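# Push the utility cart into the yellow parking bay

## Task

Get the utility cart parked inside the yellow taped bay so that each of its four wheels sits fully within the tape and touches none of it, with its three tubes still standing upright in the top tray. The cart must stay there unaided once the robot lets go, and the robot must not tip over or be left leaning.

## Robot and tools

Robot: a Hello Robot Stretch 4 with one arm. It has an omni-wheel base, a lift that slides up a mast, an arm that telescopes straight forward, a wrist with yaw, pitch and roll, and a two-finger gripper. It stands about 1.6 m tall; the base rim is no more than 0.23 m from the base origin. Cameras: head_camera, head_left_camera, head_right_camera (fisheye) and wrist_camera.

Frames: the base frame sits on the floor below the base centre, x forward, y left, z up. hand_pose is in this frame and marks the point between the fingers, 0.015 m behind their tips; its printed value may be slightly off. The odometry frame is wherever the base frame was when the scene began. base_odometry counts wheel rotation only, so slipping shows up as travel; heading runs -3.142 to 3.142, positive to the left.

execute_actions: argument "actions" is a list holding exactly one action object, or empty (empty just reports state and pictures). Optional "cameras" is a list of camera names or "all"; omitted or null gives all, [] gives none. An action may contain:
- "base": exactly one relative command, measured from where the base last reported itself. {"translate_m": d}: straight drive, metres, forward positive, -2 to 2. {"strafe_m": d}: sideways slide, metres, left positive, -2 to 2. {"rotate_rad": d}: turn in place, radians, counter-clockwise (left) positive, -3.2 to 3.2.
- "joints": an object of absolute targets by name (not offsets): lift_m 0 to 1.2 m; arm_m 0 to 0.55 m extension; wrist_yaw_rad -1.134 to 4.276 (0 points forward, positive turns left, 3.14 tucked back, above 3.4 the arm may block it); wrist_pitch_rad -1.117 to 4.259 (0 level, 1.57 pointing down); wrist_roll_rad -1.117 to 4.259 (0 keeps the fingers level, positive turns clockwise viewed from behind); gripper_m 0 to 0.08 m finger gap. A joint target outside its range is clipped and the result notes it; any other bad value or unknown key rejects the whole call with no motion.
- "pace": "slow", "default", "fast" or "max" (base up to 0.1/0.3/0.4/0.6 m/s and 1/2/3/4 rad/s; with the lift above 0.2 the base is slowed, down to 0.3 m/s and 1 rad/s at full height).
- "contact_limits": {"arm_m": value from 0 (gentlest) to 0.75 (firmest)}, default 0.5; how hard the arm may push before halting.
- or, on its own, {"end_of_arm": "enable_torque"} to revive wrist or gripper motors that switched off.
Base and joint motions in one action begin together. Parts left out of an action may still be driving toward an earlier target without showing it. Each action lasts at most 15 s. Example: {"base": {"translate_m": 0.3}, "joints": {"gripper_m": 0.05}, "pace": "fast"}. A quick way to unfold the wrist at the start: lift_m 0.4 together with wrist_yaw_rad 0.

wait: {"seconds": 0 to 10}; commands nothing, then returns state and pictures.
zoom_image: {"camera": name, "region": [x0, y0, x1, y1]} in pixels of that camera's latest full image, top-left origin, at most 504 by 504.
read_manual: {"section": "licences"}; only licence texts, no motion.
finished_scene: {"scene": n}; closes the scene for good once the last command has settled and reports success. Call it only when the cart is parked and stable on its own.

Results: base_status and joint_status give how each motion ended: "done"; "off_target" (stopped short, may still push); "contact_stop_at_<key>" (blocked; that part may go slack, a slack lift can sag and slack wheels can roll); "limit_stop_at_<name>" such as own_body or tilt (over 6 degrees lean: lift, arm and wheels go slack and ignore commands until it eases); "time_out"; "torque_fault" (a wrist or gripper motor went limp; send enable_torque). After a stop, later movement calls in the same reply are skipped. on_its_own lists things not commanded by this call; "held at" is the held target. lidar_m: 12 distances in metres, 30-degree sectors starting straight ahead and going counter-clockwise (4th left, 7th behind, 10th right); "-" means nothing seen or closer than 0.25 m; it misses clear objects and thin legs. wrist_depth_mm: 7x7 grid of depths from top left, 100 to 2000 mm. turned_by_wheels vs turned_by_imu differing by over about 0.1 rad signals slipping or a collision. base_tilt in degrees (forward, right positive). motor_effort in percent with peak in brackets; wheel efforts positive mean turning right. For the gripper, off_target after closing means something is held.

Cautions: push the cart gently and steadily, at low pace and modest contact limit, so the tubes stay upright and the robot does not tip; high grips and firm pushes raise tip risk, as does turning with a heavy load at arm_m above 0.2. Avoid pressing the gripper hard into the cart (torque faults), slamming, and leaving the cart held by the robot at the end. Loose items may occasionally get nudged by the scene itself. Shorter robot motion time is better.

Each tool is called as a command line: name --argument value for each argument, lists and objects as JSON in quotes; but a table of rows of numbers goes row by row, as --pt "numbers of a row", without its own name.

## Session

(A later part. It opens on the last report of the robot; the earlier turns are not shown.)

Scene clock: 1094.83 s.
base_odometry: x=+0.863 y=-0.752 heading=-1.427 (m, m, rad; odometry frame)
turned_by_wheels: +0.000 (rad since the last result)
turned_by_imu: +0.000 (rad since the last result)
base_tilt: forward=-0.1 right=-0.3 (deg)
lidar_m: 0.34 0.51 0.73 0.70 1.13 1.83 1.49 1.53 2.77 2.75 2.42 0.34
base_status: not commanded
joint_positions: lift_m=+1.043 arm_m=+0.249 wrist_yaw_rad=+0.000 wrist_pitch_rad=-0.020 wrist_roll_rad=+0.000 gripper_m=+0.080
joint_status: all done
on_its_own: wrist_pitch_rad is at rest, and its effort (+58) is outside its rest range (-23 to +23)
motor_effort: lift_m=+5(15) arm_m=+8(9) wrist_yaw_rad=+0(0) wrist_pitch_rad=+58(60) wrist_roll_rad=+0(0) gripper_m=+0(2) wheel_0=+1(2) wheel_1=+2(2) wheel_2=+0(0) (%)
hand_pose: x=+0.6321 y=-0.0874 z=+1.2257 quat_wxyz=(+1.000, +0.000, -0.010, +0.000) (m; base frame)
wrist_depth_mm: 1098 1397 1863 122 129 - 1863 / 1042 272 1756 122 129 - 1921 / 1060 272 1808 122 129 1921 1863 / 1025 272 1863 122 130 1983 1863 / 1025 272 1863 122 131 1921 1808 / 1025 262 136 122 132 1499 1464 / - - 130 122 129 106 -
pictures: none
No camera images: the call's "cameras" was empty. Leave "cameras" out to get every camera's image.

execute_actions --actions '[]' --cameras '[]'

Scene clock: 1102.07 s.
base_odometry: x=+0.863 y=-0.752 heading=-1.427 (m, m, rad; odometry frame)
turned_by_wheels: +0.000 (rad since the last result)
turned_by_imu: +0.001 (rad since the last result)
base_tilt: forward=-0.1 right=-0.5 (deg)
lidar_m: 0.36 0.51 0.72 0.70 1.16 1.84 1.49 1.53 2.77 2.74 2.42 0.33
base_status: not commanded
joint_positions: lift_m=+1.043 arm_m=+0.249 wrist_yaw_rad=+0.000 wrist_pitch_rad=-0.020 wrist_roll_rad=+0.000 gripper_m=+0.080
joint_status: all done
on_its_own: wrist_pitch_rad is at rest, and its effort (+56) is outside its rest range (-23 to +23)
motor_effort: lift_m=+5(15) arm_m=+8(9) wrist_yaw_rad=-1(0) wrist_pitch_rad=+56(60) wrist_roll_rad=+0(0) gripper_m=+1(2) wheel_0=+2(2) wheel_1=+2(2) wheel_2=+0(0) (%)
hand_pose: x=+0.6321 y=-0.0874 z=+1.2257 quat_wxyz=(+1.000, +0.000, -0.010, +0.000) (m; base frame)
wrist_depth_mm: 1078 1397 1863 122 129 - 1863 / 1060 272 1863 122 129 - 1863 / 1060 271 1863 122 129 1983 1863 / 1025 272 1808 122 130 1983 1808 / 1025 272 1863 122 131 1921 1808 / 1025 262 136 122 133 1464 1499 / - - 130 122 129 106 -
pictures: none
No camera images: the call's "cameras" was empty. Leave "cameras" out to get every camera's image.

execute_actions --actions '[{"joints": {"lift_m": 1.038, "arm_m": 0.259}, "pace": "slow"}]' --cameras '[]'

Scene clock: 1109.73 s.
base_odometry: x=+0.863 y=-0.752 heading=-1.427 (m, m, rad; odometry frame)
turned_by_wheels: +0.000 (rad since the last result)
turned_by_imu: +0.001 (rad since the last result)
base_tilt: forward=-0.1 right=-0.5 (deg)
lidar_m: 0.36 0.50 0.71 0.71 1.14 1.82 1.49 1.52 2.76 2.75 2.41 0.33
base_status: not commanded
joint_positions: lift_m=+1.039 arm_m=+0.258 wrist_yaw_rad=+0.000 wrist_pitch_rad=-0.018 wrist_roll_rad=+0.000 gripper_m=+0.080
joint_status: all done
on_its_own: wrist_pitch_rad is at rest, and its effort (+50) is outside its rest range (-23 to +23)
motor_effort: lift_m=+6(3) arm_m=+8(8) wrist_yaw_rad=-2(1) wrist_pitch_rad=+50(57) wrist_roll_rad=+0(0) gripper_m=+1(2) wheel_0=+1(2) wheel_1=+1(2) wheel_2=+0(0) (%)
hand_pose: x=+0.6411 y=-0.0874 z=+1.2212 quat_wxyz=(+1.000, +0.000, -0.009, +0.000) (m; base frame)
wrist_depth_mm: 1078 1308 1863 125 132 - 1863 / 1025 265 1921 125 132 1921 1863 / 1008 265 1808 124 132 1921 1863 / 1025 266 1863 124 132 1921 1863 / 266 266 1863 124 133 1921 1808 / 260 254 138 123 134 1464 1430 / - - 131 123 130 106 -
pictures: none
No camera images: the call's "cameras" was empty. Leave "cameras" out to get every camera's image.

execute_actions --actions '[{"joints": {"lift_m": 1.012, "arm_m": 0.252}, "pace": "slow"}]' --cameras '["head_right_camera", "wrist_camera"]'

Scene clock: 1114.93 s.
base_odometry: x=+0.863 y=-0.752 heading=-1.427 (m, m, rad; odometry frame)
turned_by_wheels: +0.000 (rad since the last result)
turned_by_imu: +0.001 (rad since the last result)
base_tilt: forward=+0.0 right=-0.5 (deg)
lidar_m: 0.35 0.48 0.71 0.71 1.13 1.84 1.48 1.54 2.76 2.75 2.39 0.34
base_status: not commanded
joint_positions: lift_m=+1.012 arm_m=+0.253 wrist_yaw_rad=+0.000 wrist_pitch_rad=+0.003 wrist_roll_rad=+0.000 gripper_m=+0.080
joint_status: all done
motor_effort: lift_m=+15(17) arm_m=-8(9) wrist_yaw_rad=-2(2) wrist_pitch_rad=-9(50) wrist_roll_rad=+0(0) gripper_m=+2(1) wheel_0=+1(1) wheel_1=+1(1) wheel_2=+0(0) (%)
hand_pose: x=+0.6371 y=-0.0873 z=+1.1901 quat_wxyz=(+1.000, +0.000, +0.001, +0.000) (m; base frame)
wrist_depth_mm: 1025 263 1863 135 146 1921 1808 / 1008 265 1921 135 146 1863 1808 / 1008 267 1808 135 147 1863 1808 / 1025 267 1808 135 148 1983 1863 / 1025 267 1863 136 150 1808 1808 / 1025 258 145 135 145 1336 1281 / - - 140 135 141 106 -
pictures: head_right_camera, wrist_camera
camera_calibration (this result's frames):
wrist_camera: T_world_to_cam=[[0.031958, -0.998365, 0.0473923, -0.163069], [0.0269399, -0.0465388, -0.998553, 1.22502], [0.999126, 0.0331885, 0.0254085, -0.514497], [0, 0, 0, 1]] pos_world=[0.486257, -0.0887162, 1.24405]
Images, in order (width x height): head_right_camera 420x672, wrist_camera 616x392.

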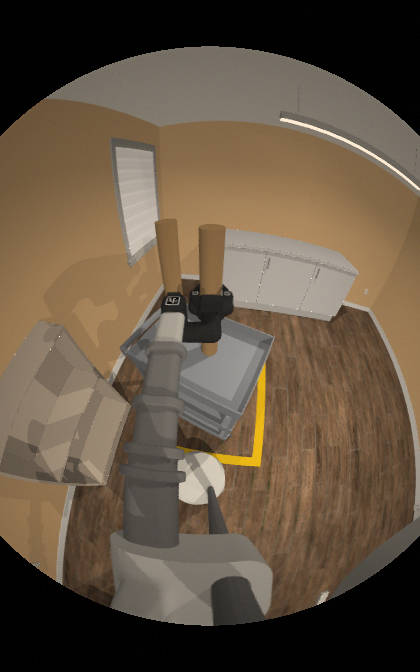

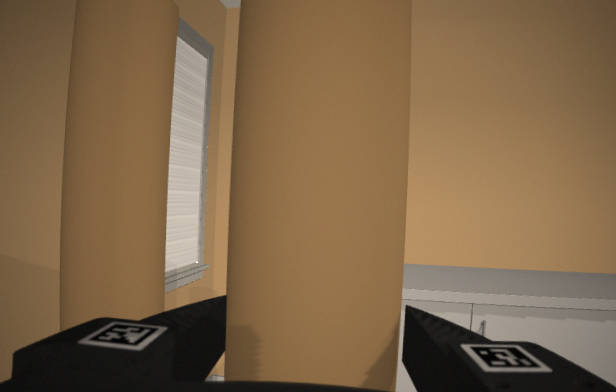

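execute_actions --actions '[{"joints": {"arm_m": 0.225}, "pace": "slow"}]' --cameras '[]'

execute_actions --actions '[{"joints": {"arm_m": 0.0}}]'

Scene clock: 1123.97 s.
base_odometry: x=+0.863 y=-0.752 heading=-1.427 (m, m, rad; odometry frame)
turned_by_wheels: +0.000 (rad since the last result)
turned_by_imu: +0.001 (rad since the last result)
base_tilt: forward=+0.0 right=-0.5 (deg)
lidar_m: 0.37 0.48 0.72 0.72 1.15 1.82 1.50 1.54 2.75 2.74 2.42 0.34
base_status: not commanded
joint_positions: lift_m=+1.012 arm_m=+0.227 wrist_yaw_rad=+0.000 wrist_pitch_rad=+0.003 wrist_roll_rad=+0.000 gripper_m=+0.080
joint_status: all done
motor_effort: lift_m=+15(15) arm_m=-8(8) wrist_yaw_rad=-1(3) wrist_pitch_rad=-9(7) wrist_roll_rad=+0(0) gripper_m=+2(0) wheel_0=+2(1) wheel_1=+1(2) wheel_2=+0(0) (%)
hand_pose: x=+0.6101 y=-0.0874 z=+1.1901 quat_wxyz=(+1.000, +0.000, +0.001, +0.000) (m; base frame)
wrist_depth_mm: 1078 287 - 163 189 1983 1863 / 1098 290 - 163 - 1921 1921 / 1118 287 1921 163 - 1921 1863 / 1138 286 - 163 - 1983 1863 / 1078 289 - 163 1661 1921 1808 / 1078 285 171 163 181 1336 1308 / - - 162 163 168 106 -
pictures: none
No camera images: the call's "cameras" was empty. Leave "cameras" out to get every camera's image.

Scene clock: 1125.73 s.
base_odometry: x=+0.863 y=-0.752 heading=-1.427 (m, m, rad; odometry frame)
turned_by_wheels: +0.000 (rad since the last result)
turned_by_imu: +0.000 (rad since the last result)
base_tilt: forward=-0.1 right=-0.5 (deg)
lidar_m: 0.35 0.50 0.73 0.71 1.13 1.82 1.49 1.51 2.78 2.74 2.42 0.35
base_status: not commanded
joint_positions: lift_m=+1.012 arm_m=+0.002 wrist_yaw_rad=+0.000 wrist_pitch_rad=+0.003 wrist_roll_rad=+0.000 gripper_m=+0.080
joint_status: all done
motor_effort: lift_m=+15(15) arm_m=-8(9) wrist_yaw_rad=-1(0) wrist_pitch_rad=-10(9) wrist_roll_rad=+1(0) gripper_m=+2(3) wheel_0=+2(1) wheel_1=+1(1) wheel_2=+0(0) (%)
hand_pose: x=+0.3854 y=-0.0874 z=+1.1900 quat_wxyz=(+1.000, +0.000, +0.001, +0.000) (m; base frame)
wrist_depth_mm: 1138 1464 - - - - - / 1138 1499 - 394 - - - / 1160 1499 517 394 - - - / 1160 1537 521 392 - - - / 1182 1499 521 392 - - - / 1160 1397 508 392 1618 1537 1499 / - - 340 394 1618 106 -
pictures: head_camera, head_left_camera, head_right_camera, wrist_camera
camera_calibration (this result's frames):
wrist_camera: T_world_to_cam=[[0.0315462, -0.998378, 0.0473861, -0.154948], [0.0267195, -0.0465503, -0.998559, 1.23184], [0.999145, 0.0327669, 0.0252077, -0.262816], [0, 0, 0, 1]] pos_world=[0.234565, -0.0887423, 1.24403]
Images, in order (width x height): head_camera 420x560, head_left_camera 420x672, head_right_camera 420x672, wrist_camera 616x392.

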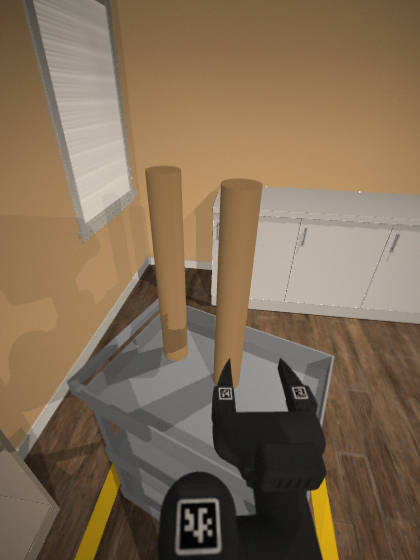

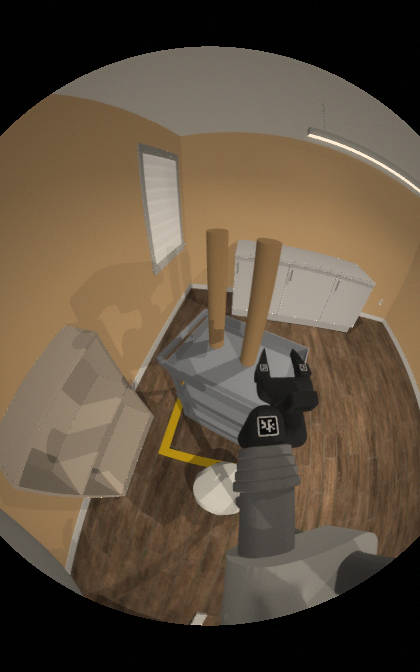

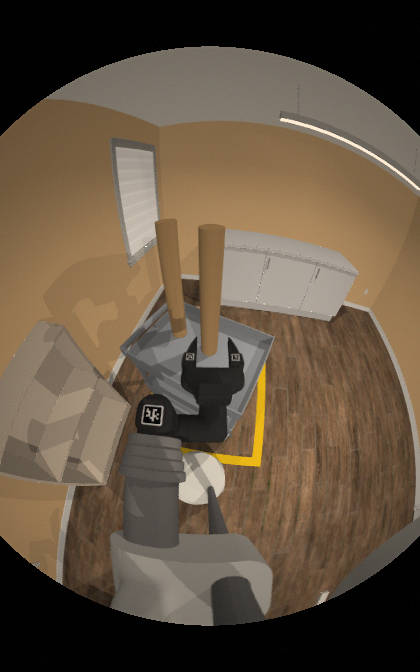

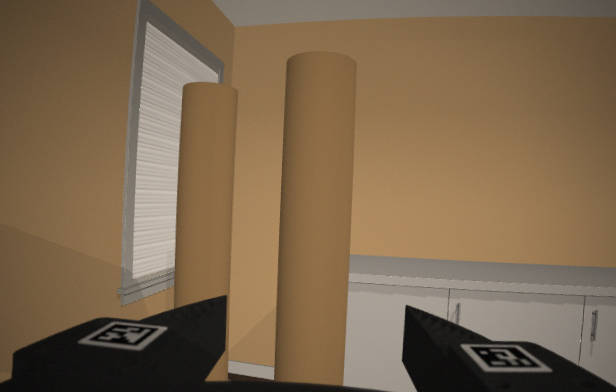

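execute_actions --actions '[{"base": {"translate_m": -0.08}, "joints": {"wrist_pitch_rad": 1.57}}]' --cameras '[]'

execute_actions --actions '[{"base": {"strafe_m": -0.78}, "joints": {"lift_m": 0.4}, "pace": "fast"}]' --cameras '["head_camera", "head_left_camera"]'

Scene clock: 1136.93 s.
base_odometry: x=+0.851 y=-0.673 heading=-1.427 (m, m, rad; odometry frame)
turned_by_wheels: +0.000 (rad since the last result)
turned_by_imu: +0.001 (rad since the last result)
base_tilt: forward=-0.1 right=-0.5 (deg)
lidar_m: 0.42 0.60 0.74 0.73 1.18 1.85 1.26 1.41 2.75 2.72 2.51 0.41
base_status: done
joint_positions: lift_m=+1.012 arm_m=+0.002 wrist_yaw_rad=+0.000 wrist_pitch_rad=+1.570 wrist_roll_rad=+0.000 gripper_m=+0.080
joint_status: all done
motor_effort: lift_m=+15(15) arm_m=-8(8) wrist_yaw_rad=+0(1) wrist_pitch_rad=-1(8) wrist_roll_rad=+0(0) gripper_m=+4(2) wheel_0=+0(5) wheel_1=+0(5) wheel_2=-1(7) (%)
hand_pose: x=+0.1728 y=-0.0874 z=+0.9779 quat_wxyz=(+0.707, +0.000, +0.707, +0.000) (m; base frame)
wrist_depth_mm: 1042 1160 946 654 647 1098 1098 / 1060 1138 1118 976 654 1078 1098 / 1042 1138 1138 1118 1098 1098 1078 / 1060 1138 1118 1118 1098 1098 1078 / 1078 1118 1118 917 1098 1078 1078 / 1138 1118 904 891 1118 1098 1078 / - - 535 904 1098 106 -
pictures: none
No camera images: the call's "cameras" was empty. Leave "cameras" out to get every camera's image.

Scene clock: 1140.43 s.
base_odometry: x=+0.079 y=-0.784 heading=-1.427 (m, m, rad; odometry frame)
turned_by_wheels: +0.000 (rad since the last result)
turned_by_imu: -0.001 (rad since the last result)
base_tilt: forward=+0.0 right=-0.5 (deg)
lidar_m: 1.90 0.71 0.68 1.51 2.03 1.42 1.43 1.61 1.96 1.95 2.17 1.91
base_status: done
joint_positions: lift_m=+0.400 arm_m=+0.002 wrist_yaw_rad=+0.000 wrist_pitch_rad=+1.570 wrist_roll_rad=+0.000 gripper_m=+0.080
joint_status: all done
motor_effort: lift_m=+16(17) arm_m=-8(8) wrist_yaw_rad=-1(0) wrist_pitch_rad=+0(1) wrist_roll_rad=+0(0) gripper_m=+2(2) wheel_0=-1(10) wheel_1=+2(9) wheel_2=+0(0) (%)
hand_pose: x=+0.1728 y=-0.0874 z=+0.3659 quat_wxyz=(+0.707, +0.000, +0.707, +0.000) (m; base frame)
wrist_depth_mm: 535 530 521 517 508 504 500 / 530 530 521 517 512 504 496 / 525 521 517 517 508 504 500 / 525 525 517 512 504 500 496 / 525 319 304 303 508 504 496 / 530 306 301 298 298 496 496 / - - 227 298 297 106 -
pictures: head_camera, head_left_camera
Images, in order (width x height): head_camera 420x560, head_left_camera 420x672.

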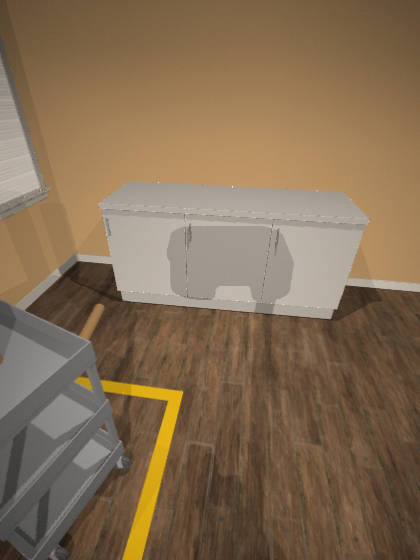

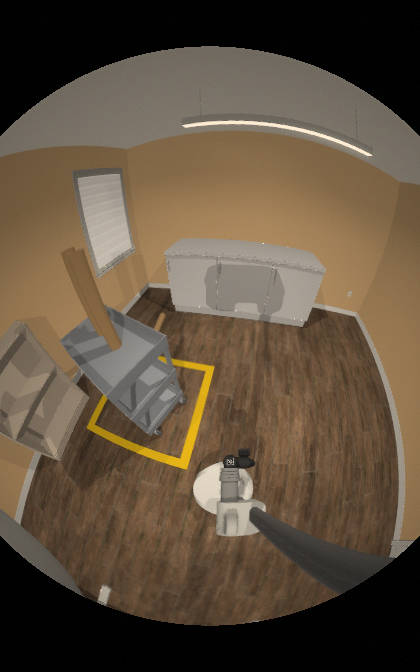

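execute_actions --actions '[{"base": {"translate_m": 1.3}, "pace": "max"}]' --cameras '[]'

execute_actions --actions '[{"base": {"rotate_rad": 1.29}, "joints": {"wrist_yaw_rad": 1.78}, "pace": "fast"}]' --cameras '["head_camera", "head_left_camera"]'

Scene clock: 1158.40 s.
base_odometry: x=+0.265 y=-2.071 heading=-1.428 (m, m, rad; odometry frame)
turned_by_wheels: +0.000 (rad since the last result)
turned_by_imu: -0.002 (rad since the last result)
base_tilt: forward=+0.0 right=-0.4 (deg)
lidar_m: 0.59 0.67 1.56 0.93 0.67 0.64 3.49 2.69 2.21 2.19 0.74 0.59
base_status: done
joint_positions: lift_m=+0.400 arm_m=+0.002 wrist_yaw_rad=+0.000 wrist_pitch_rad=+1.570 wrist_roll_rad=+0.000 gripper_m=+0.080
joint_status: not commanded
motor_effort: lift_m=+18(18) arm_m=-8(8) wrist_yaw_rad=-1(2) wrist_pitch_rad=+0(2) wrist_roll_rad=+0(1) gripper_m=-2(1) wheel_0=-1(5) wheel_1=-1(5) wheel_2=+1(13) (%)
hand_pose: x=+0.1728 y=-0.0874 z=+0.3657 quat_wxyz=(+0.707, +0.000, +0.707, +0.000) (m; base frame)
wrist_depth_mm: 535 525 517 517 512 504 504 / 535 521 521 517 504 500 500 / 530 525 517 512 508 500 496 / 530 521 517 512 508 500 496 / 525 320 303 301 508 500 496 / 525 304 300 300 297 500 496 / - - 228 298 297 106 -
pictures: none
No camera images: the call's "cameras" was empty. Leave "cameras" out to get every camera's image.

Scene clock: 1160.00 s.
base_odometry: x=+0.265 y=-2.071 heading=-0.138 (m, m, rad; odometry frame)
turned_by_wheels: +1.290 (rad since the last result)
turned_by_imu: +1.277 (rad since the last result)
base_tilt: forward=+0.0 right=-0.6 (deg)
lidar_m: 1.56 0.76 0.64 2.69 2.80 2.34 2.18 1.02 0.66 0.59 0.60 0.79
base_status: done
joint_positions: lift_m=+0.400 arm_m=+0.002 wrist_yaw_rad=+1.779 wrist_pitch_rad=+1.570 wrist_roll_rad=+0.000 gripper_m=+0.080
joint_status: all done
motor_effort: lift_m=+18(18) arm_m=-8(8) wrist_yaw_rad=+1(5) wrist_pitch_rad=+1(4) wrist_roll_rad=+0(0) gripper_m=+3(1) wheel_0=-1(8) wheel_1=-1(5) wheel_2=+0(9) (%)
hand_pose: x=+0.2581 y=+0.0183 z=+0.3657 quat_wxyz=(+0.445, -0.549, +0.445, +0.550) (m; base frame)
wrist_depth_mm: 314 309 521 517 512 504 500 / 310 307 353 512 508 500 500 / 310 307 309 512 504 500 496 / 309 306 306 512 504 504 496 / 309 306 303 508 504 496 492 / 309 304 303 512 508 496 496 / - - 332 508 504 106 -
pictures: head_camera, head_left_camera
Images, in order (width x height): head_camera 420x560, head_left_camera 420x672.

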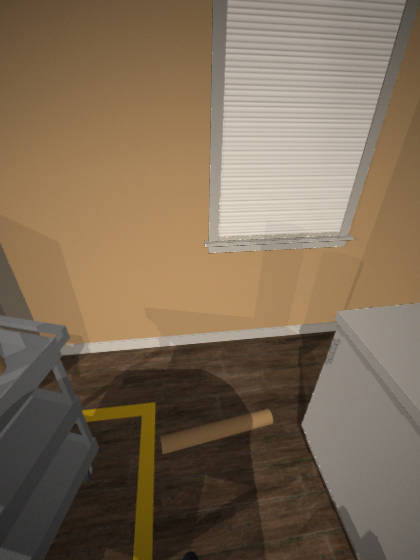

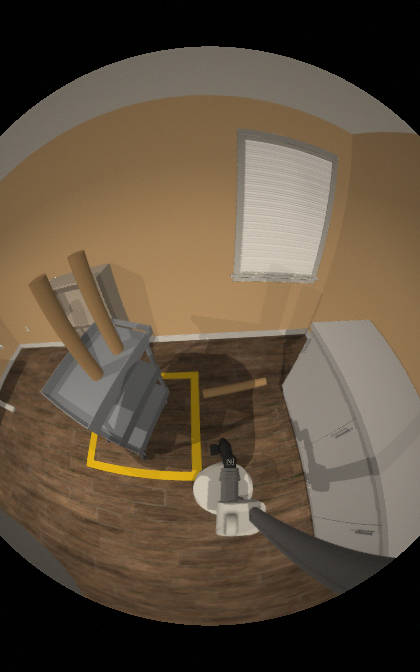

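execute_actions --actions '[{"base": {"translate_m": 0.2}, "joints": {"arm_m": 0.417, "lift_m": 0.3, "wrist_yaw_rad": 1.784}}]' --cameras '["wrist_camera"]'

Scene clock: 1174.57 s.
base_odometry: x=+0.463 y=-2.098 heading=-0.138 (m, m, rad; odometry frame)
turned_by_wheels: +0.000 (rad since the last result)
turned_by_imu: +0.001 (rad since the last result)
base_tilt: forward=+0.0 right=-0.5 (deg)
lidar_m: 1.36 0.72 0.59 0.59 2.82 2.58 2.39 0.96 0.64 0.57 0.58 0.76
base_status: done
joint_positions: lift_m=+0.300 arm_m=+0.416 wrist_yaw_rad=+1.784 wrist_pitch_rad=+1.570 wrist_roll_rad=+0.000 gripper_m=+0.080
joint_status: all done
motor_effort: lift_m=+15(23) arm_m=+8(9) wrist_yaw_rad=-1(1) wrist_pitch_rad=-1(2) wrist_roll_rad=+0(1) gripper_m=+2(1) wheel_0=+1(5) wheel_1=+1(5) wheel_2=+0(7) (%)
hand_pose: x=+0.6718 y=+0.0186 z=+0.2659 quat_wxyz=(+0.444, -0.550, +0.444, +0.550) (m; base frame)
wrist_depth_mm: 430 424 421 413 410 402 399 / 430 424 418 340 410 404 399 / 427 424 415 334 404 404 399 / 427 421 415 334 404 404 397 / 424 418 413 332 404 402 397 / 427 418 415 332 404 399 397 / - - 283 334 345 106 -
pictures: wrist_camera
camera_calibration (this result's frames):
wrist_camera: T_world_to_cam=[[0.965787, 0.257418, -0.031471, -0.644358], [0.256508, -0.966069, -0.0302505, -0.0883989], [-0.0381902, 0.021143, -0.999047, 0.440317], [0, 0, 0, 1]] pos_world=[0.661803, 0.0711605, 0.416944]
Images, in order (width x height): wrist_camera 616x392.

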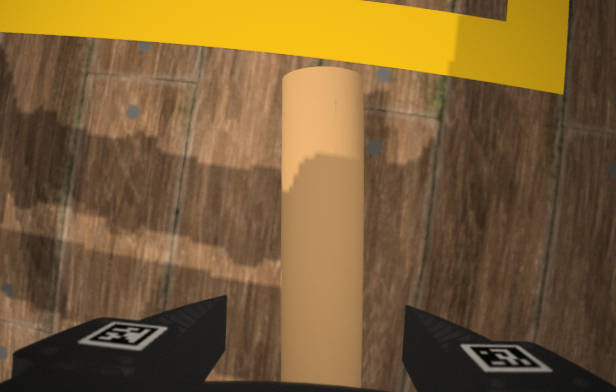

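execute_actions --actions '[{"joints": {"lift_m": 0.125, "arm_m": 0.418, "wrist_yaw_rad": 1.824}}]' --cameras '["wrist_camera"]'

Scene clock: 1182.20 s.
base_odometry: x=+0.463 y=-2.098 heading=-0.138 (m, m, rad; odometry frame)
turned_by_wheels: +0.000 (rad since the last result)
turned_by_imu: +0.001 (rad since the last result)
base_tilt: forward=+0.0 right=-0.4 (deg)
lidar_m: 1.34 0.70 0.58 0.59 2.79 2.58 2.39 0.93 0.64 0.57 0.57 0.75
base_status: not commanded
joint_positions: lift_m=+0.125 arm_m=+0.417 wrist_yaw_rad=+1.823 wrist_pitch_rad=+1.570 wrist_roll_rad=+0.000 gripper_m=+0.080
joint_status: all done
motor_effort: lift_m=+15(18) arm_m=+8(9) wrist_yaw_rad=+1(3) wrist_pitch_rad=+0(1) wrist_roll_rad=+1(0) gripper_m=+5(3) wheel_0=+1(1) wheel_1=+1(0) wheel_2=+0(0) (%)
hand_pose: x=+0.6720 y=+0.0220 z=+0.0909 quat_wxyz=(+0.433, -0.559, +0.433, +0.559) (m; base frame)
wrist_depth_mm: 248 246 243 158 170 234 231 / 247 246 242 157 171 234 230 / 247 245 241 156 171 233 231 / 246 243 240 156 173 234 229 / 246 242 240 156 176 232 229 / 246 241 166 156 166 231 229 / - - 159 155 158 106 -
pictures: wrist_camera
camera_calibration (this result's frames):
wrist_camera: T_world_to_cam=[[0.954801, 0.295576, -0.0314712, -0.644377], [0.294678, -0.955118, -0.0302458, -0.116372], [-0.0389987, 0.0196049, -0.999047, 0.265988], [0, 0, 0, 1]] pos_world=[0.659917, 0.0740989, 0.241936]
Images, in order (width x height): wrist_camera 616x392.

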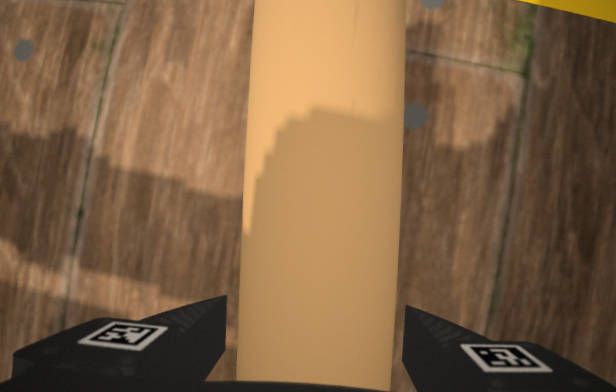

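execute_actions --actions '[]'

Scene clock: 1192.63 s.
base_odometry: x=+0.463 y=-2.098 heading=-0.138 (m, m, rad; odometry frame)
turned_by_wheels: +0.000 (rad since the last result)
turned_by_imu: +0.001 (rad since the last result)
base_tilt: forward=+0.0 right=-0.3 (deg)
lidar_m: 1.36 0.69 0.60 0.59 2.79 2.57 2.38 0.94 0.63 0.57 0.58 0.76
base_status: not commanded
joint_positions: lift_m=+0.125 arm_m=+0.417 wrist_yaw_rad=+1.823 wrist_pitch_rad=+1.570 wrist_roll_rad=+0.000 gripper_m=+0.080
joint_status: all done
motor_effort: lift_m=+15(18) arm_m=+9(9) wrist_yaw_rad=+0(3) wrist_pitch_rad=+1(1) wrist_roll_rad=+0(0) gripper_m=-2(3) wheel_0=+1(1) wheel_1=+0(0) wheel_2=+0(0) (%)
hand_pose: x=+0.6720 y=+0.0220 z=+0.0909 quat_wxyz=(+0.433, -0.559, +0.433, +0.559) (m; base frame)
wrist_depth_mm: 248 246 242 158 171 234 231 / 248 245 242 157 171 234 231 / 247 244 241 156 172 232 230 / 247 244 240 156 173 232 230 / 246 243 241 156 177 231 230 / 244 241 166 156 167 230 229 / - - 159 155 158 106 -
pictures: head_camera, head_left_camera, head_right_camera, wrist_camera
camera_calibration (this result's frames):
wrist_camera: T_world_to_cam=[[0.954801, 0.295576, -0.0314712, -0.644377], [0.294678, -0.955118, -0.030246, -0.116372], [-0.0389987, 0.019605, -0.999047, 0.265988], [0, 0, 0, 1]] pos_world=[0.659917, 0.0740989, 0.241936]
Images, in order (width x height): head_camera 420x560, head_left_camera 420x672, head_right_camera 420x672, wrist_camera 616x392.

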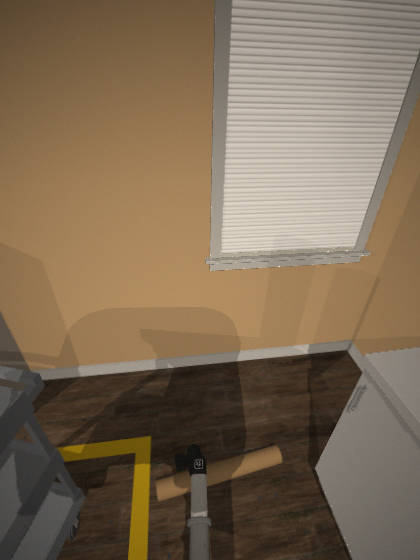

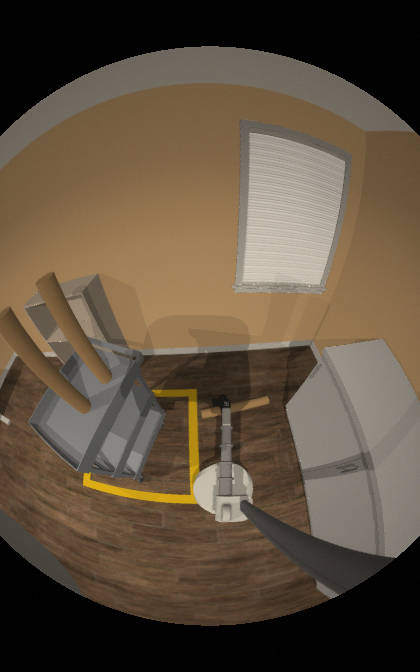

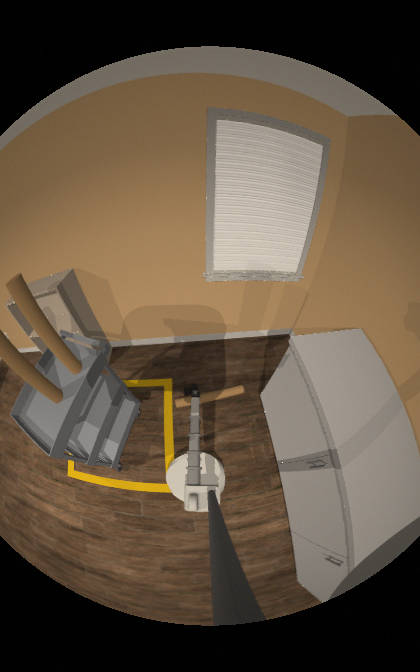

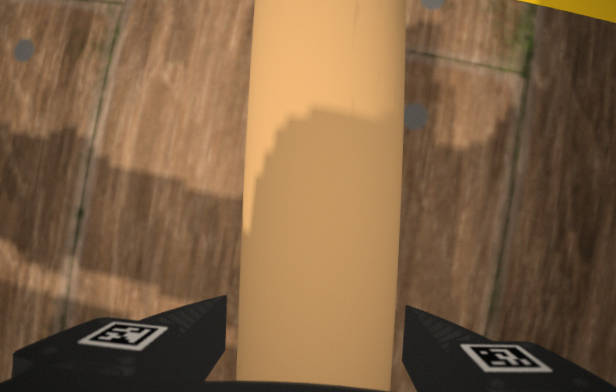

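execute_actions --actions '[{"joints": {"lift_m": 0.088}, "pace": "slow"}]' --cameras '["wrist_camera"]'

Scene clock: 1199.93 s.
base_odometry: x=+0.463 y=-2.098 heading=-0.138 (m, m, rad; odometry frame)
turned_by_wheels: +0.000 (rad since the last result)
turned_by_imu: +0.001 (rad since the last result)
base_tilt: forward=+0.0 right=-0.4 (deg)
lidar_m: 1.37 0.71 0.60 0.59 2.81 2.59 2.37 0.98 0.61 0.55 0.59 0.76
base_status: not commanded
joint_positions: lift_m=+0.089 arm_m=+0.417 wrist_yaw_rad=+1.824 wrist_pitch_rad=+1.569 wrist_roll_rad=+0.000 gripper_m=+0.080
joint_status: all done
motor_effort: lift_m=+4(15) arm_m=+8(8) wrist_yaw_rad=-2(1) wrist_pitch_rad=+2(4) wrist_roll_rad=+1(0) gripper_m=+2(2) wheel_0=+0(1) wheel_1=+1(1) wheel_2=-4(4) (%)
hand_pose: x=+0.6719 y=+0.0223 z=+0.0549 quat_wxyz=(+0.433, -0.559, +0.432, +0.560) (m; base frame)
wrist_depth_mm: 216 213 211 127 134 205 - / 215 213 211 126 134 204 203 / 215 213 211 126 135 204 202 / 214 212 209 126 135 204 202 / 214 212 209 126 136 203 202 / 213 211 140 126 137 203 201 / - - 134 125 131 106 -
pictures: wrist_camera
camera_calibration (this result's frames):
wrist_camera: T_world_to_cam=[[0.954532, 0.29645, -0.0314082, -0.645374], [0.295501, -0.954821, -0.0315678, -0.117595], [-0.0393475, 0.0208513, -0.999008, 0.230142], [0, 0, 0, 1]] pos_world=[0.659835, 0.0742407, 0.205932]
Images, in order (width x height): wrist_camera 616x392.

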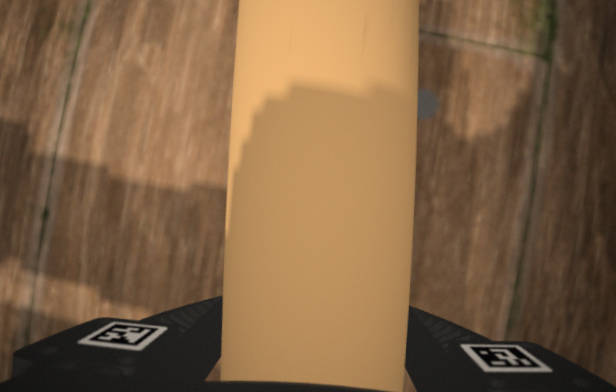

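execute_actions --actions '[{"joints": {"lift_m": 0.084}, "pace": "slow"}]' --cameras '["wrist_camera"]'

Scene clock: 1206.33 s.
base_odometry: x=+0.463 y=-2.098 heading=-0.138 (m, m, rad; odometry frame)
turned_by_wheels: +0.000 (rad since the last result)
turned_by_imu: +0.001 (rad since the last result)
base_tilt: forward=+0.0 right=-0.5 (deg)
lidar_m: 1.37 0.69 0.60 0.60 2.81 2.58 2.39 0.97 0.61 0.57 0.58 0.75
base_status: not commanded
joint_positions: lift_m=+0.089 arm_m=+0.417 wrist_yaw_rad=+1.824 wrist_pitch_rad=+1.570 wrist_roll_rad=+0.000 gripper_m=+0.080
joint_status: lift_m contact_stop (moved +0.000 of -0.005)
on_its_own: lift_m is slack since a contact_stop (your +0.084 is given up)
motor_effort: lift_m=+17(20) arm_m=+8(9) wrist_yaw_rad=-2(2) wrist_pitch_rad=+0(5) wrist_roll_rad=+1(0) gripper_m=+1(1) wheel_0=+0(1) wheel_1=+1(1) wheel_2=-3(4) (%)
hand_pose: x=+0.6720 y=+0.0222 z=+0.0546 quat_wxyz=(+0.433, -0.559, +0.433, +0.560) (m; base frame)
wrist_depth_mm: 214 212 210 126 133 204 - / 213 211 210 126 133 204 203 / 213 211 209 125 133 204 202 / 213 211 208 125 134 203 201 / 211 211 208 125 135 202 201 / 211 209 139 125 135 202 200 / - - 133 124 131 106 -
pictures: wrist_camera
camera_calibration (this result's frames):
wrist_camera: T_world_to_cam=[[0.954483, 0.296601, -0.0314496, -0.645342], [0.295685, -0.954792, -0.0306987, -0.117945], [-0.0391331, 0.0200022, -0.999034, 0.229801], [0, 0, 0, 1]] pos_world=[0.659836, 0.0741999, 0.205663]
Images, in order (width x height): wrist_camera 616x392.

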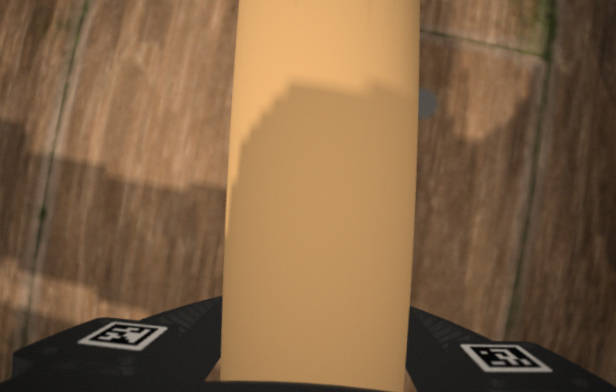

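execute_actions --actions '[{"joints": {"lift_m": 0.080}, "pace": "slow"}]' --cameras '["wrist_camera"]'

Scene clock: 1209.60 s.
base_odometry: x=+0.463 y=-2.098 heading=-0.138 (m, m, rad; odometry frame)
turned_by_wheels: +0.000 (rad since the last result)
turned_by_imu: +0.001 (rad since the last result)
base_tilt: forward=-0.1 right=-0.4 (deg)
lidar_m: 1.37 0.72 0.59 0.59 2.80 2.58 2.38 0.97 0.62 0.56 0.59 0.74
base_status: not commanded
joint_positions: lift_m=+0.088 arm_m=+0.417 wrist_yaw_rad=+1.825 wrist_pitch_rad=+1.570 wrist_roll_rad=+0.000 gripper_m=+0.080
joint_status: lift_m contact_stop (moved -0.001 of -0.009)
on_its_own: lift_m is slack since a contact_stop (your +0.080 is given up)
motor_effort: lift_m=+17(20) arm_m=+8(8) wrist_yaw_rad=-2(2) wrist_pitch_rad=+0(6) wrist_roll_rad=+0(1) gripper_m=+0(2) wheel_0=+1(1) wheel_1=+1(1) wheel_2=-2(4) (%)
hand_pose: x=+0.6721 y=+0.0221 z=+0.0531 quat_wxyz=(+0.433, -0.559, +0.433, +0.560) (m; base frame)
wrist_depth_mm: 213 211 210 125 132 203 - / 213 211 208 125 132 203 202 / 212 210 208 124 132 203 202 / 211 209 208 124 133 202 202 / 211 209 207 124 134 202 200 / 211 208 138 124 134 202 200 / - - 132 123 131 106 -
pictures: wrist_camera
camera_calibration (this result's frames):
wrist_camera: T_world_to_cam=[[0.954443, 0.296729, -0.0314594, -0.645478], [0.295821, -0.954756, -0.0304934, -0.118164], [-0.0390843, 0.0197979, -0.99904, 0.228294], [0, 0, 0, 1]] pos_world=[0.65995, 0.0741944, 0.204165]
Images, in order (width x height): wrist_camera 616x392.

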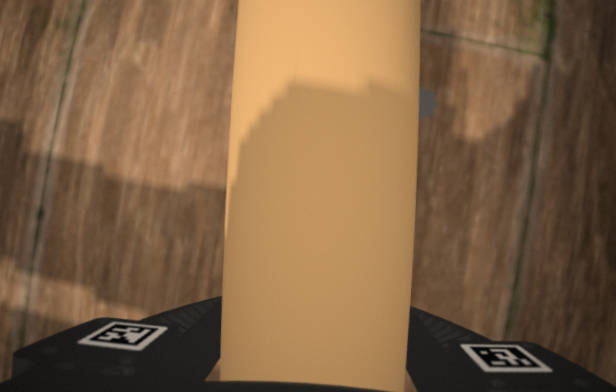

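execute_actions --actions '[{"joints": {"lift_m": 0.080}, "pace": "slow"}]' --cameras '["wrist_camera"]'

Scene clock: 1212.40 s.
base_odometry: x=+0.463 y=-2.098 heading=-0.138 (m, m, rad; odometry frame)
turned_by_wheels: +0.000 (rad since the last result)
turned_by_imu: +0.001 (rad since the last result)
base_tilt: forward=-0.1 right=-0.5 (deg)
lidar_m: 1.34 0.71 0.57 0.60 2.80 2.57 2.38 0.95 0.62 0.56 0.58 0.76
base_status: not commanded
joint_positions: lift_m=+0.087 arm_m=+0.417 wrist_yaw_rad=+1.825 wrist_pitch_rad=+1.570 wrist_roll_rad=+0.000 gripper_m=+0.080
joint_status: lift_m contact_stop (moved +0.000 of -0.008)
on_its_own: lift_m is slack since a contact_stop (your +0.080 is given up)
motor_effort: lift_m=+17(18) arm_m=+7(7) wrist_yaw_rad=-2(3) wrist_pitch_rad=-2(6) wrist_roll_rad=+1(1) gripper_m=+3(2) wheel_0=+1(1) wheel_1=+1(1) wheel_2=-1(4) (%)
hand_pose: x=+0.6722 y=+0.0221 z=+0.0530 quat_wxyz=(+0.433, -0.559, +0.433, +0.559) (m; base frame)
wrist_depth_mm: 213 211 209 125 132 203 - / 212 211 208 125 132 202 202 / 211 210 208 124 132 202 201 / 211 209 208 124 133 202 200 / 211 209 207 124 133 202 200 / 211 208 138 123 134 201 200 / - - 132 123 130 106 -
pictures: wrist_camera
camera_calibration (this result's frames):
wrist_camera: T_world_to_cam=[[0.954401, 0.296863, -0.0314701, -0.645582], [0.295964, -0.954719, -0.0302669, -0.118355], [-0.0390303, 0.0195727, -0.999046, 0.22815], [0, 0, 0, 1]] pos_world=[0.660078, 0.0741879, 0.204033]
Images, in order (width x height): wrist_camera 616x392.

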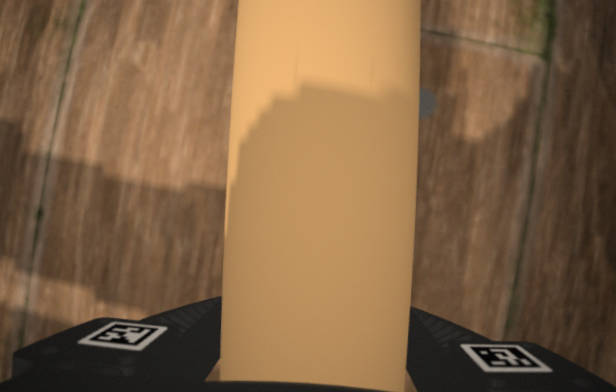

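execute_actions --actions '[{"joints": {"lift_m": 0.108}, "pace": "slow"}]' --cameras '["wrist_camera"]'

execute_actions --actions '[{"joints": {"lift_m": 0.083}, "pace": "slow"}]' --cameras '["wrist_camera"]'

Scene clock: 1216.23 s.
base_odometry: x=+0.463 y=-2.098 heading=-0.138 (m, m, rad; odometry frame)
turned_by_wheels: +0.000 (rad since the last result)
turned_by_imu: +0.001 (rad since the last result)
base_tilt: forward=-0.1 right=-0.4 (deg)
lidar_m: 1.36 0.70 0.58 0.57 2.81 2.57 2.38 0.96 0.62 0.56 0.58 0.74
base_status: not commanded
joint_positions: lift_m=+0.107 arm_m=+0.417 wrist_yaw_rad=+1.825 wrist_pitch_rad=+1.570 wrist_roll_rad=-0.001 gripper_m=+0.080
joint_status: all done
motor_effort: lift_m=+27(25) arm_m=+6(7) wrist_yaw_rad=-4(4) wrist_pitch_rad=-4(2) wrist_roll_rad=+3(5) gripper_m=+2(2) wheel_0=+1(0) wheel_1=+1(0) wheel_2=+0(1) (%)
hand_pose: x=+0.6724 y=+0.0220 z=+0.0729 quat_wxyz=(+0.433, -0.559, +0.432, +0.560) (m; base frame)
wrist_depth_mm: 229 226 223 122 128 215 213 / 228 224 222 122 129 213 212 / 227 224 221 122 130 213 212 / 226 224 221 122 131 213 211 / 226 224 221 123 132 213 211 / 226 223 138 123 134 212 210 / - - 132 123 131 106 -
pictures: wrist_camera
camera_calibration (this result's frames):
wrist_camera: T_world_to_cam=[[0.954225, 0.297428, -0.0314867, -0.644969], [0.296542, -0.954551, -0.0299154, -0.11829], [-0.0389533, 0.0192089, -0.999056, 0.248003], [0, 0, 0, 1]] pos_world=[0.660184, 0.0741543, 0.223922]
Images, in order (width x height): wrist_camera 616x392.

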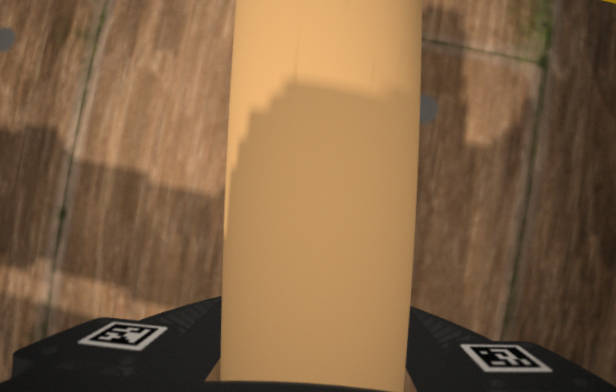

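Scene clock: 1217.23 s.
base_odometry: x=+0.463 y=-2.098 heading=-0.138 (m, m, rad; odometry frame)
turned_by_wheels: +0.000 (rad since the last result)
turned_by_imu: +0.000 (rad since the last result)
base_tilt: forward=-0.1 right=-0.5 (deg)
lidar_m: 1.35 0.69 0.59 0.58 2.79 2.58 2.39 0.96 0.63 0.56 0.59 0.77
base_status: not commanded
joint_positions: lift_m=+0.089 arm_m=+0.417 wrist_yaw_rad=+1.824 wrist_pitch_rad=+1.568 wrist_roll_rad=+0.001 gripper_m=+0.080
joint_status: lift_m contact_stop (moved -0.018 of -0.024)
on_its_own: lift_m is slack since a contact_stop (your +0.083 is given up)
motor_effort: lift_m=+18(28) arm_m=+6(6) wrist_yaw_rad=-1(3) wrist_pitch_rad=+4(12) wrist_roll_rad=-1(1) gripper_m=+3(1) wheel_0=+2(2) wheel_1=+2(3) wheel_2=-4(8) (%)
hand_pose: x=+0.6723 y=+0.0225 z=+0.0548 quat_wxyz=(+0.434, -0.558, +0.432, +0.560) (m; base frame)
wrist_depth_mm: 214 212 209 125 132 203 - / 214 211 209 125 132 203 202 / 213 211 208 124 132 202 201 / 212 210 208 124 132 202 200 / 211 209 207 124 133 200 199 / 212 208 138 123 134 200 199 / - - 131 123 130 106 -
pictures: wrist_camera
camera_calibration (this result's frames):
wrist_camera: T_world_to_cam=[[0.954672, 0.296003, -0.03138, -0.645835], [0.295029, -0.954946, -0.0321914, -0.117217], [-0.0394949, 0.0214742, -0.998989, 0.23019], [0, 0, 0, 1]] pos_world=[0.660234, 0.07429, 0.205917]
Images, in order (width x height): wrist_camera 616x392.

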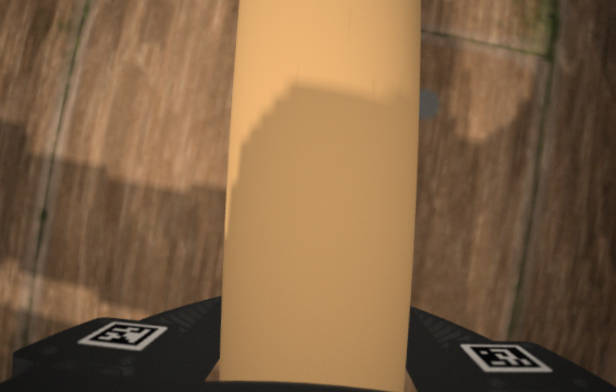

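execute_actions --actions '[{"joints": {"lift_m": 0.080}}]' --cameras '["wrist_camera"]'

Scene clock: 1220.97 s.
base_odometry: x=+0.463 y=-2.098 heading=-0.138 (m, m, rad; odometry frame)
turned_by_wheels: +0.000 (rad since the last result)
turned_by_imu: +0.001 (rad since the last result)
base_tilt: forward=+0.0 right=-0.3 (deg)
lidar_m: 1.36 0.70 0.59 0.58 2.80 2.57 2.39 0.95 0.63 0.56 0.57 0.75
base_status: not commanded
joint_positions: lift_m=+0.087 arm_m=+0.417 wrist_yaw_rad=+1.825 wrist_pitch_rad=+1.569 wrist_roll_rad=+0.000 gripper_m=+0.080
joint_status: lift_m contact_stop (moved -0.002 of -0.009)
on_its_own: lift_m is slack since a contact_stop (your +0.080 is given up)
motor_effort: lift_m=+17(21) arm_m=+6(6) wrist_yaw_rad=-2(4) wrist_pitch_rad=+3(11) wrist_roll_rad=+0(1) gripper_m=+2(3) wheel_0=+2(2) wheel_1=+2(2) wheel_2=-4(7) (%)
hand_pose: x=+0.6723 y=+0.0224 z=+0.0530 quat_wxyz=(+0.433, -0.559, +0.432, +0.560) (m; base frame)
wrist_depth_mm: 213 210 208 124 130 202 - / 212 210 208 124 131 202 200 / 211 209 208 123 131 201 200 / 211 209 206 123 131 201 200 / 210 208 206 123 132 200 198 / 210 208 137 123 133 200 198 / - - 131 122 129 106 -
pictures: wrist_camera
camera_calibration (this result's frames):
wrist_camera: T_world_to_cam=[[0.954434, 0.296765, -0.0314075, -0.645742], [0.295815, -0.954723, -0.0315895, -0.117929], [-0.0393601, 0.0208593, -0.999007, 0.228351], [0, 0, 0, 1]] pos_world=[0.660191, 0.0742802, 0.204118]
Images, in order (width x height): wrist_camera 616x392.

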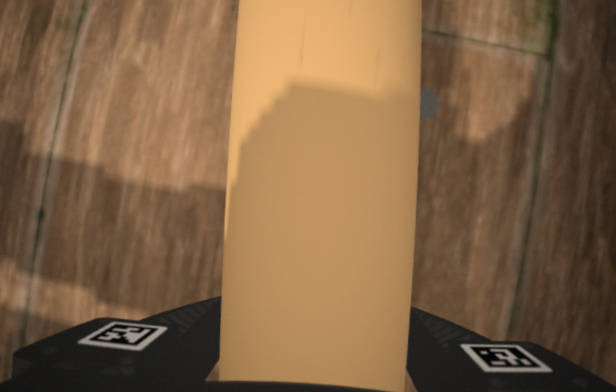

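execute_actions --actions '[{"joints": {"lift_m": 0.079}}]' --cameras '["wrist_camera"]'

Scene clock: 1225.07 s.
base_odometry: x=+0.463 y=-2.098 heading=-0.138 (m, m, rad; odometry frame)
turned_by_wheels: +0.000 (rad since the last result)
turned_by_imu: +0.001 (rad since the last result)
base_tilt: forward=+0.0 right=-0.4 (deg)
lidar_m: 1.36 0.69 0.59 0.58 2.81 2.60 2.39 0.94 0.62 0.57 0.58 0.76
base_status: not commanded
joint_positions: lift_m=+0.087 arm_m=+0.417 wrist_yaw_rad=+1.825 wrist_pitch_rad=+1.569 wrist_roll_rad=+0.000 gripper_m=+0.080
joint_status: lift_m contact_stop (moved +0.000 of -0.008)
on_its_own: lift_m is slack since a contact_stop (your +0.079 is given up)
motor_effort: lift_m=+16(21) arm_m=+6(6) wrist_yaw_rad=-2(4) wrist_pitch_rad=+1(10) wrist_roll_rad=+0(0) gripper_m=+2(1) wheel_0=+2(2) wheel_1=+2(3) wheel_2=-4(7) (%)
hand_pose: x=+0.6723 y=+0.0224 z=+0.0529 quat_wxyz=(+0.433, -0.559, +0.432, +0.560) (m; base frame)
wrist_depth_mm: 213 211 208 124 131 202 - / 212 210 208 123 131 202 200 / 211 210 208 123 131 201 200 / 211 209 207 123 132 201 199 / 210 208 206 123 132 201 199 / 210 207 137 122 133 200 198 / - - 131 122 129 106 -
pictures: wrist_camera
camera_calibration (this result's frames):
wrist_camera: T_world_to_cam=[[0.954391, 0.296903, -0.0314047, -0.645723], [0.295951, -0.954679, -0.0316487, -0.118], [-0.039378, 0.0209109, -0.999006, 0.228171], [0, 0, 0, 1]] pos_world=[0.66018, 0.0742941, 0.20393]
Images, in order (width x height): wrist_camera 616x392.

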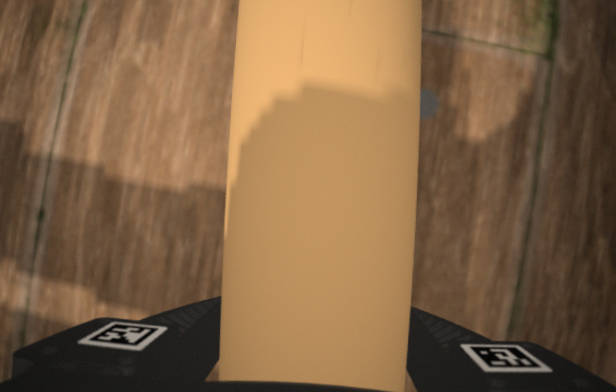

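execute_actions --actions '[{"joints": {"gripper_m": 0.065, "lift_m": 0.086}, "pace": "slow"}]' --cameras '["wrist_camera"]'

Scene clock: 1228.17 s.
base_odometry: x=+0.463 y=-2.098 heading=-0.138 (m, m, rad; odometry frame)
turned_by_wheels: +0.000 (rad since the last result)
turned_by_imu: +0.001 (rad since the last result)
base_tilt: forward=-0.1 right=-0.5 (deg)
lidar_m: 1.35 0.71 0.59 0.59 2.81 2.57 2.39 0.96 0.62 0.56 0.59 0.76
base_status: not commanded
joint_positions: lift_m=+0.087 arm_m=+0.417 wrist_yaw_rad=+1.825 wrist_pitch_rad=+1.569 wrist_roll_rad=+0.000 gripper_m=+0.078
joint_status: gripper_m off_target (ended at +0.078, target +0.065); the others done
on_its_own: gripper_m is held at +0.076, not at your +0.065, by its contact guard: the fingers met something
motor_effort: lift_m=+6(19) arm_m=+6(6) wrist_yaw_rad=-3(3) wrist_pitch_rad=+2(3) wrist_roll_rad=+0(0) gripper_m=-27(25) wheel_0=+2(2) wheel_1=+2(2) wheel_2=-2(2) (%)
hand_pose: x=+0.6723 y=+0.0223 z=+0.0526 quat_wxyz=(+0.433, -0.559, +0.432, +0.560) (m; base frame)
wrist_depth_mm: 213 211 208 124 131 202 - / 212 210 208 123 131 202 200 / 211 209 208 123 131 201 200 / 211 208 206 123 131 201 199 / 211 208 206 123 132 200 199 / 210 207 137 123 133 200 199 / - - 131 122 129 106 -
pictures: wrist_camera
camera_calibration (this result's frames):
wrist_camera: T_world_to_cam=[[0.954461, 0.296675, -0.0314208, -0.645767], [0.295736, -0.954756, -0.0313104, -0.117969], [-0.0392882, 0.0205923, -0.999016, 0.227913], [0, 0, 0, 1]] pos_world=[0.660202, 0.0742579, 0.203704]
Images, in order (width x height): wrist_camera 616x392.

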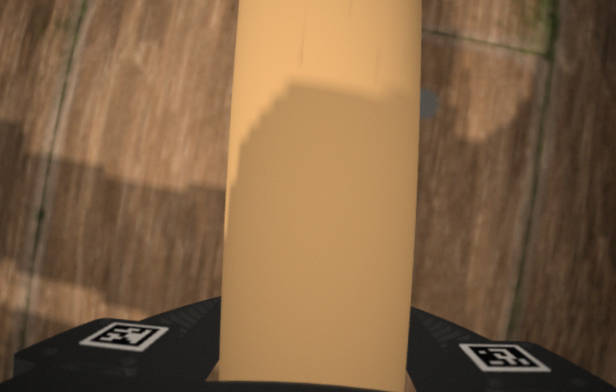

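execute_actions --actions '[{"joints": {"lift_m": 0.15}, "pace": "slow"}]' --cameras '["wrist_camera", "head_camera"]'

Scene clock: 1232.40 s.
base_odometry: x=+0.463 y=-2.098 heading=-0.138 (m, m, rad; odometry frame)
turned_by_wheels: +0.000 (rad since the last result)
turned_by_imu: +0.001 (rad since the last result)
base_tilt: forward=+0.0 right=-0.4 (deg)
lidar_m: 0.62 0.63 0.60 0.60 2.82 2.58 2.38 0.96 0.64 0.56 0.57 0.77
base_status: not commanded
joint_positions: lift_m=+0.149 arm_m=+0.417 wrist_yaw_rad=+1.824 wrist_pitch_rad=+1.569 wrist_roll_rad=+0.000 gripper_m=+0.078
joint_status: all done
on_its_own: gripper_m is held at +0.076, not at your +0.065, by its contact guard: the fingers met something
motor_effort: lift_m=+28(27) arm_m=+6(6) wrist_yaw_rad=-2(2) wrist_pitch_rad=+2(2) wrist_roll_rad=+2(4) gripper_m=-28(26) wheel_0=+1(2) wheel_1=+1(1) wheel_2=-1(2) (%)
hand_pose: x=+0.6723 y=+0.0223 z=+0.1149 quat_wxyz=(+0.433, -0.559, +0.432, +0.560) (m; base frame)
wrist_depth_mm: 272 270 265 110 115 257 253 / 272 268 265 112 117 255 254 / 270 267 264 114 120 254 253 / 270 266 264 116 123 254 251 / 270 266 263 118 126 254 251 / 268 264 135 120 131 252 250 / - - 131 122 129 106 -
pictures: head_camera, wrist_camera
camera_calibration (this result's frames):
wrist_camera: T_world_to_cam=[[0.954449, 0.296716, -0.0314238, -0.643799], [0.29578, -0.954745, -0.0312278, -0.116118], [-0.0392675, 0.0205107, -0.999018, 0.290138], [0, 0, 0, 1]] pos_world=[0.660212, 0.0742115, 0.265997]
Images, in order (width x height): head_camera 420x560, wrist_camera 616x392.

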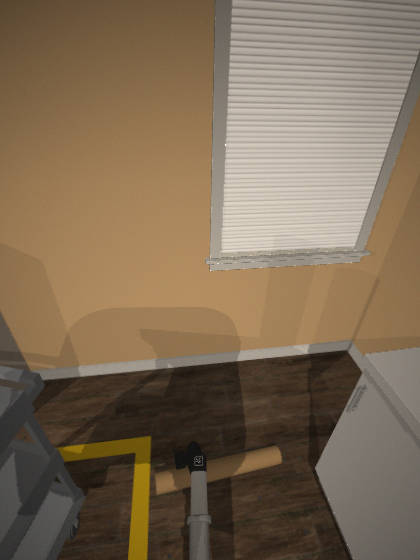

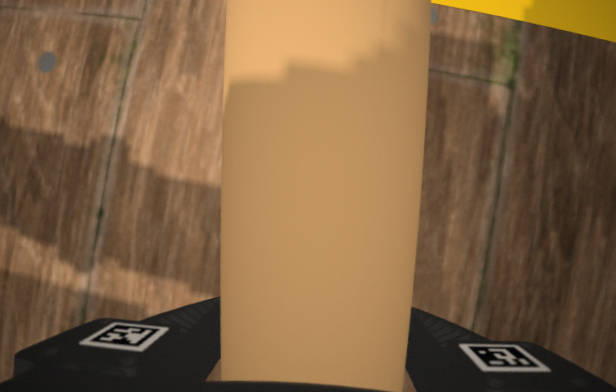

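Holding; tube pivots in the grip as expected. Next stage.

execute_actions --actions '[{"joints": {"lift_m": 0.25, "wrist_pitch_rad": 1.25}, "pace": "slow"}]' --cameras '["wrist_camera", "head_camera"]'

Scene clock: 1236.33 s.
base_odometry: x=+0.463 y=-2.098 heading=-0.138 (m, m, rad; odometry frame)
turned_by_wheels: +0.000 (rad since the last result)
turned_by_imu: +0.001 (rad since the last result)
base_tilt: forward=+0.1 right=-0.4 (deg)
lidar_m: 0.63 0.61 0.58 0.60 2.82 2.57 2.38 0.98 0.63 0.56 0.58 0.73
base_status: not commanded
joint_positions: lift_m=+0.249 arm_m=+0.417 wrist_yaw_rad=+1.824 wrist_pitch_rad=+1.252 wrist_roll_rad=+0.000 gripper_m=+0.078
joint_status: all done
on_its_own: gripper_m is held at +0.076, not at your +0.065, by its contact guard: the fingers met something
motor_effort: lift_m=+27(29) arm_m=+6(6) wrist_yaw_rad=-2(1) wrist_pitch_rad=-5(15) wrist_roll_rad=+1(1) gripper_m=-29(26) wheel_0=+1(1) wheel_1=+0(1) wheel_2=-2(1) (%)
hand_pose: x=+0.6557 y=+0.0865 z=+0.2257 quat_wxyz=(+0.496, -0.463, +0.359, +0.641) (m; base frame)
wrist_depth_mm: 496 492 473 115 120 469 459 / 466 459 445 116 122 442 439 / 439 433 418 117 124 418 415 / 413 413 399 118 126 394 392 / 392 387 379 120 129 375 370 / 370 368 136 121 132 357 351 / - - 131 123 129 106 -
pictures: head_camera, wrist_camera
camera_calibration (this result's frames):
wrist_camera: T_world_to_cam=[[0.952728, 0.30346, -0.014912, -0.646707], [0.280433, -0.897199, -0.341161, 0.0285592], [-0.116908, 0.320852, -0.939887, 0.410381], [0, 0, 0, 1]] pos_world=[0.656103, 0.0902012, 0.385811]
Images, in order (width x height): head_camera 420x560, wrist_camera 616x392.

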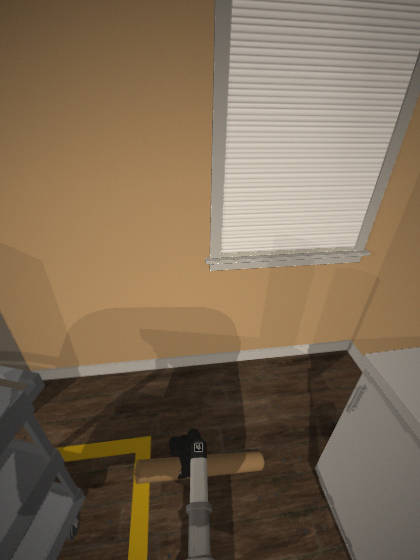

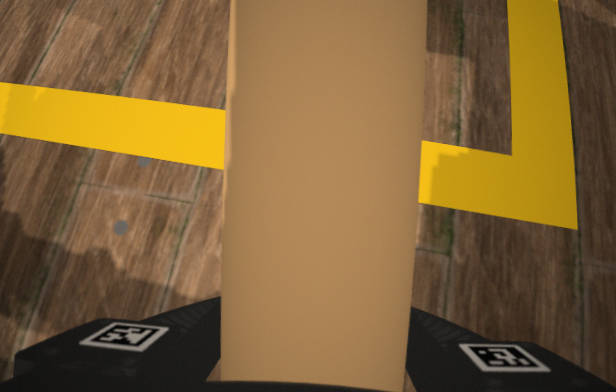

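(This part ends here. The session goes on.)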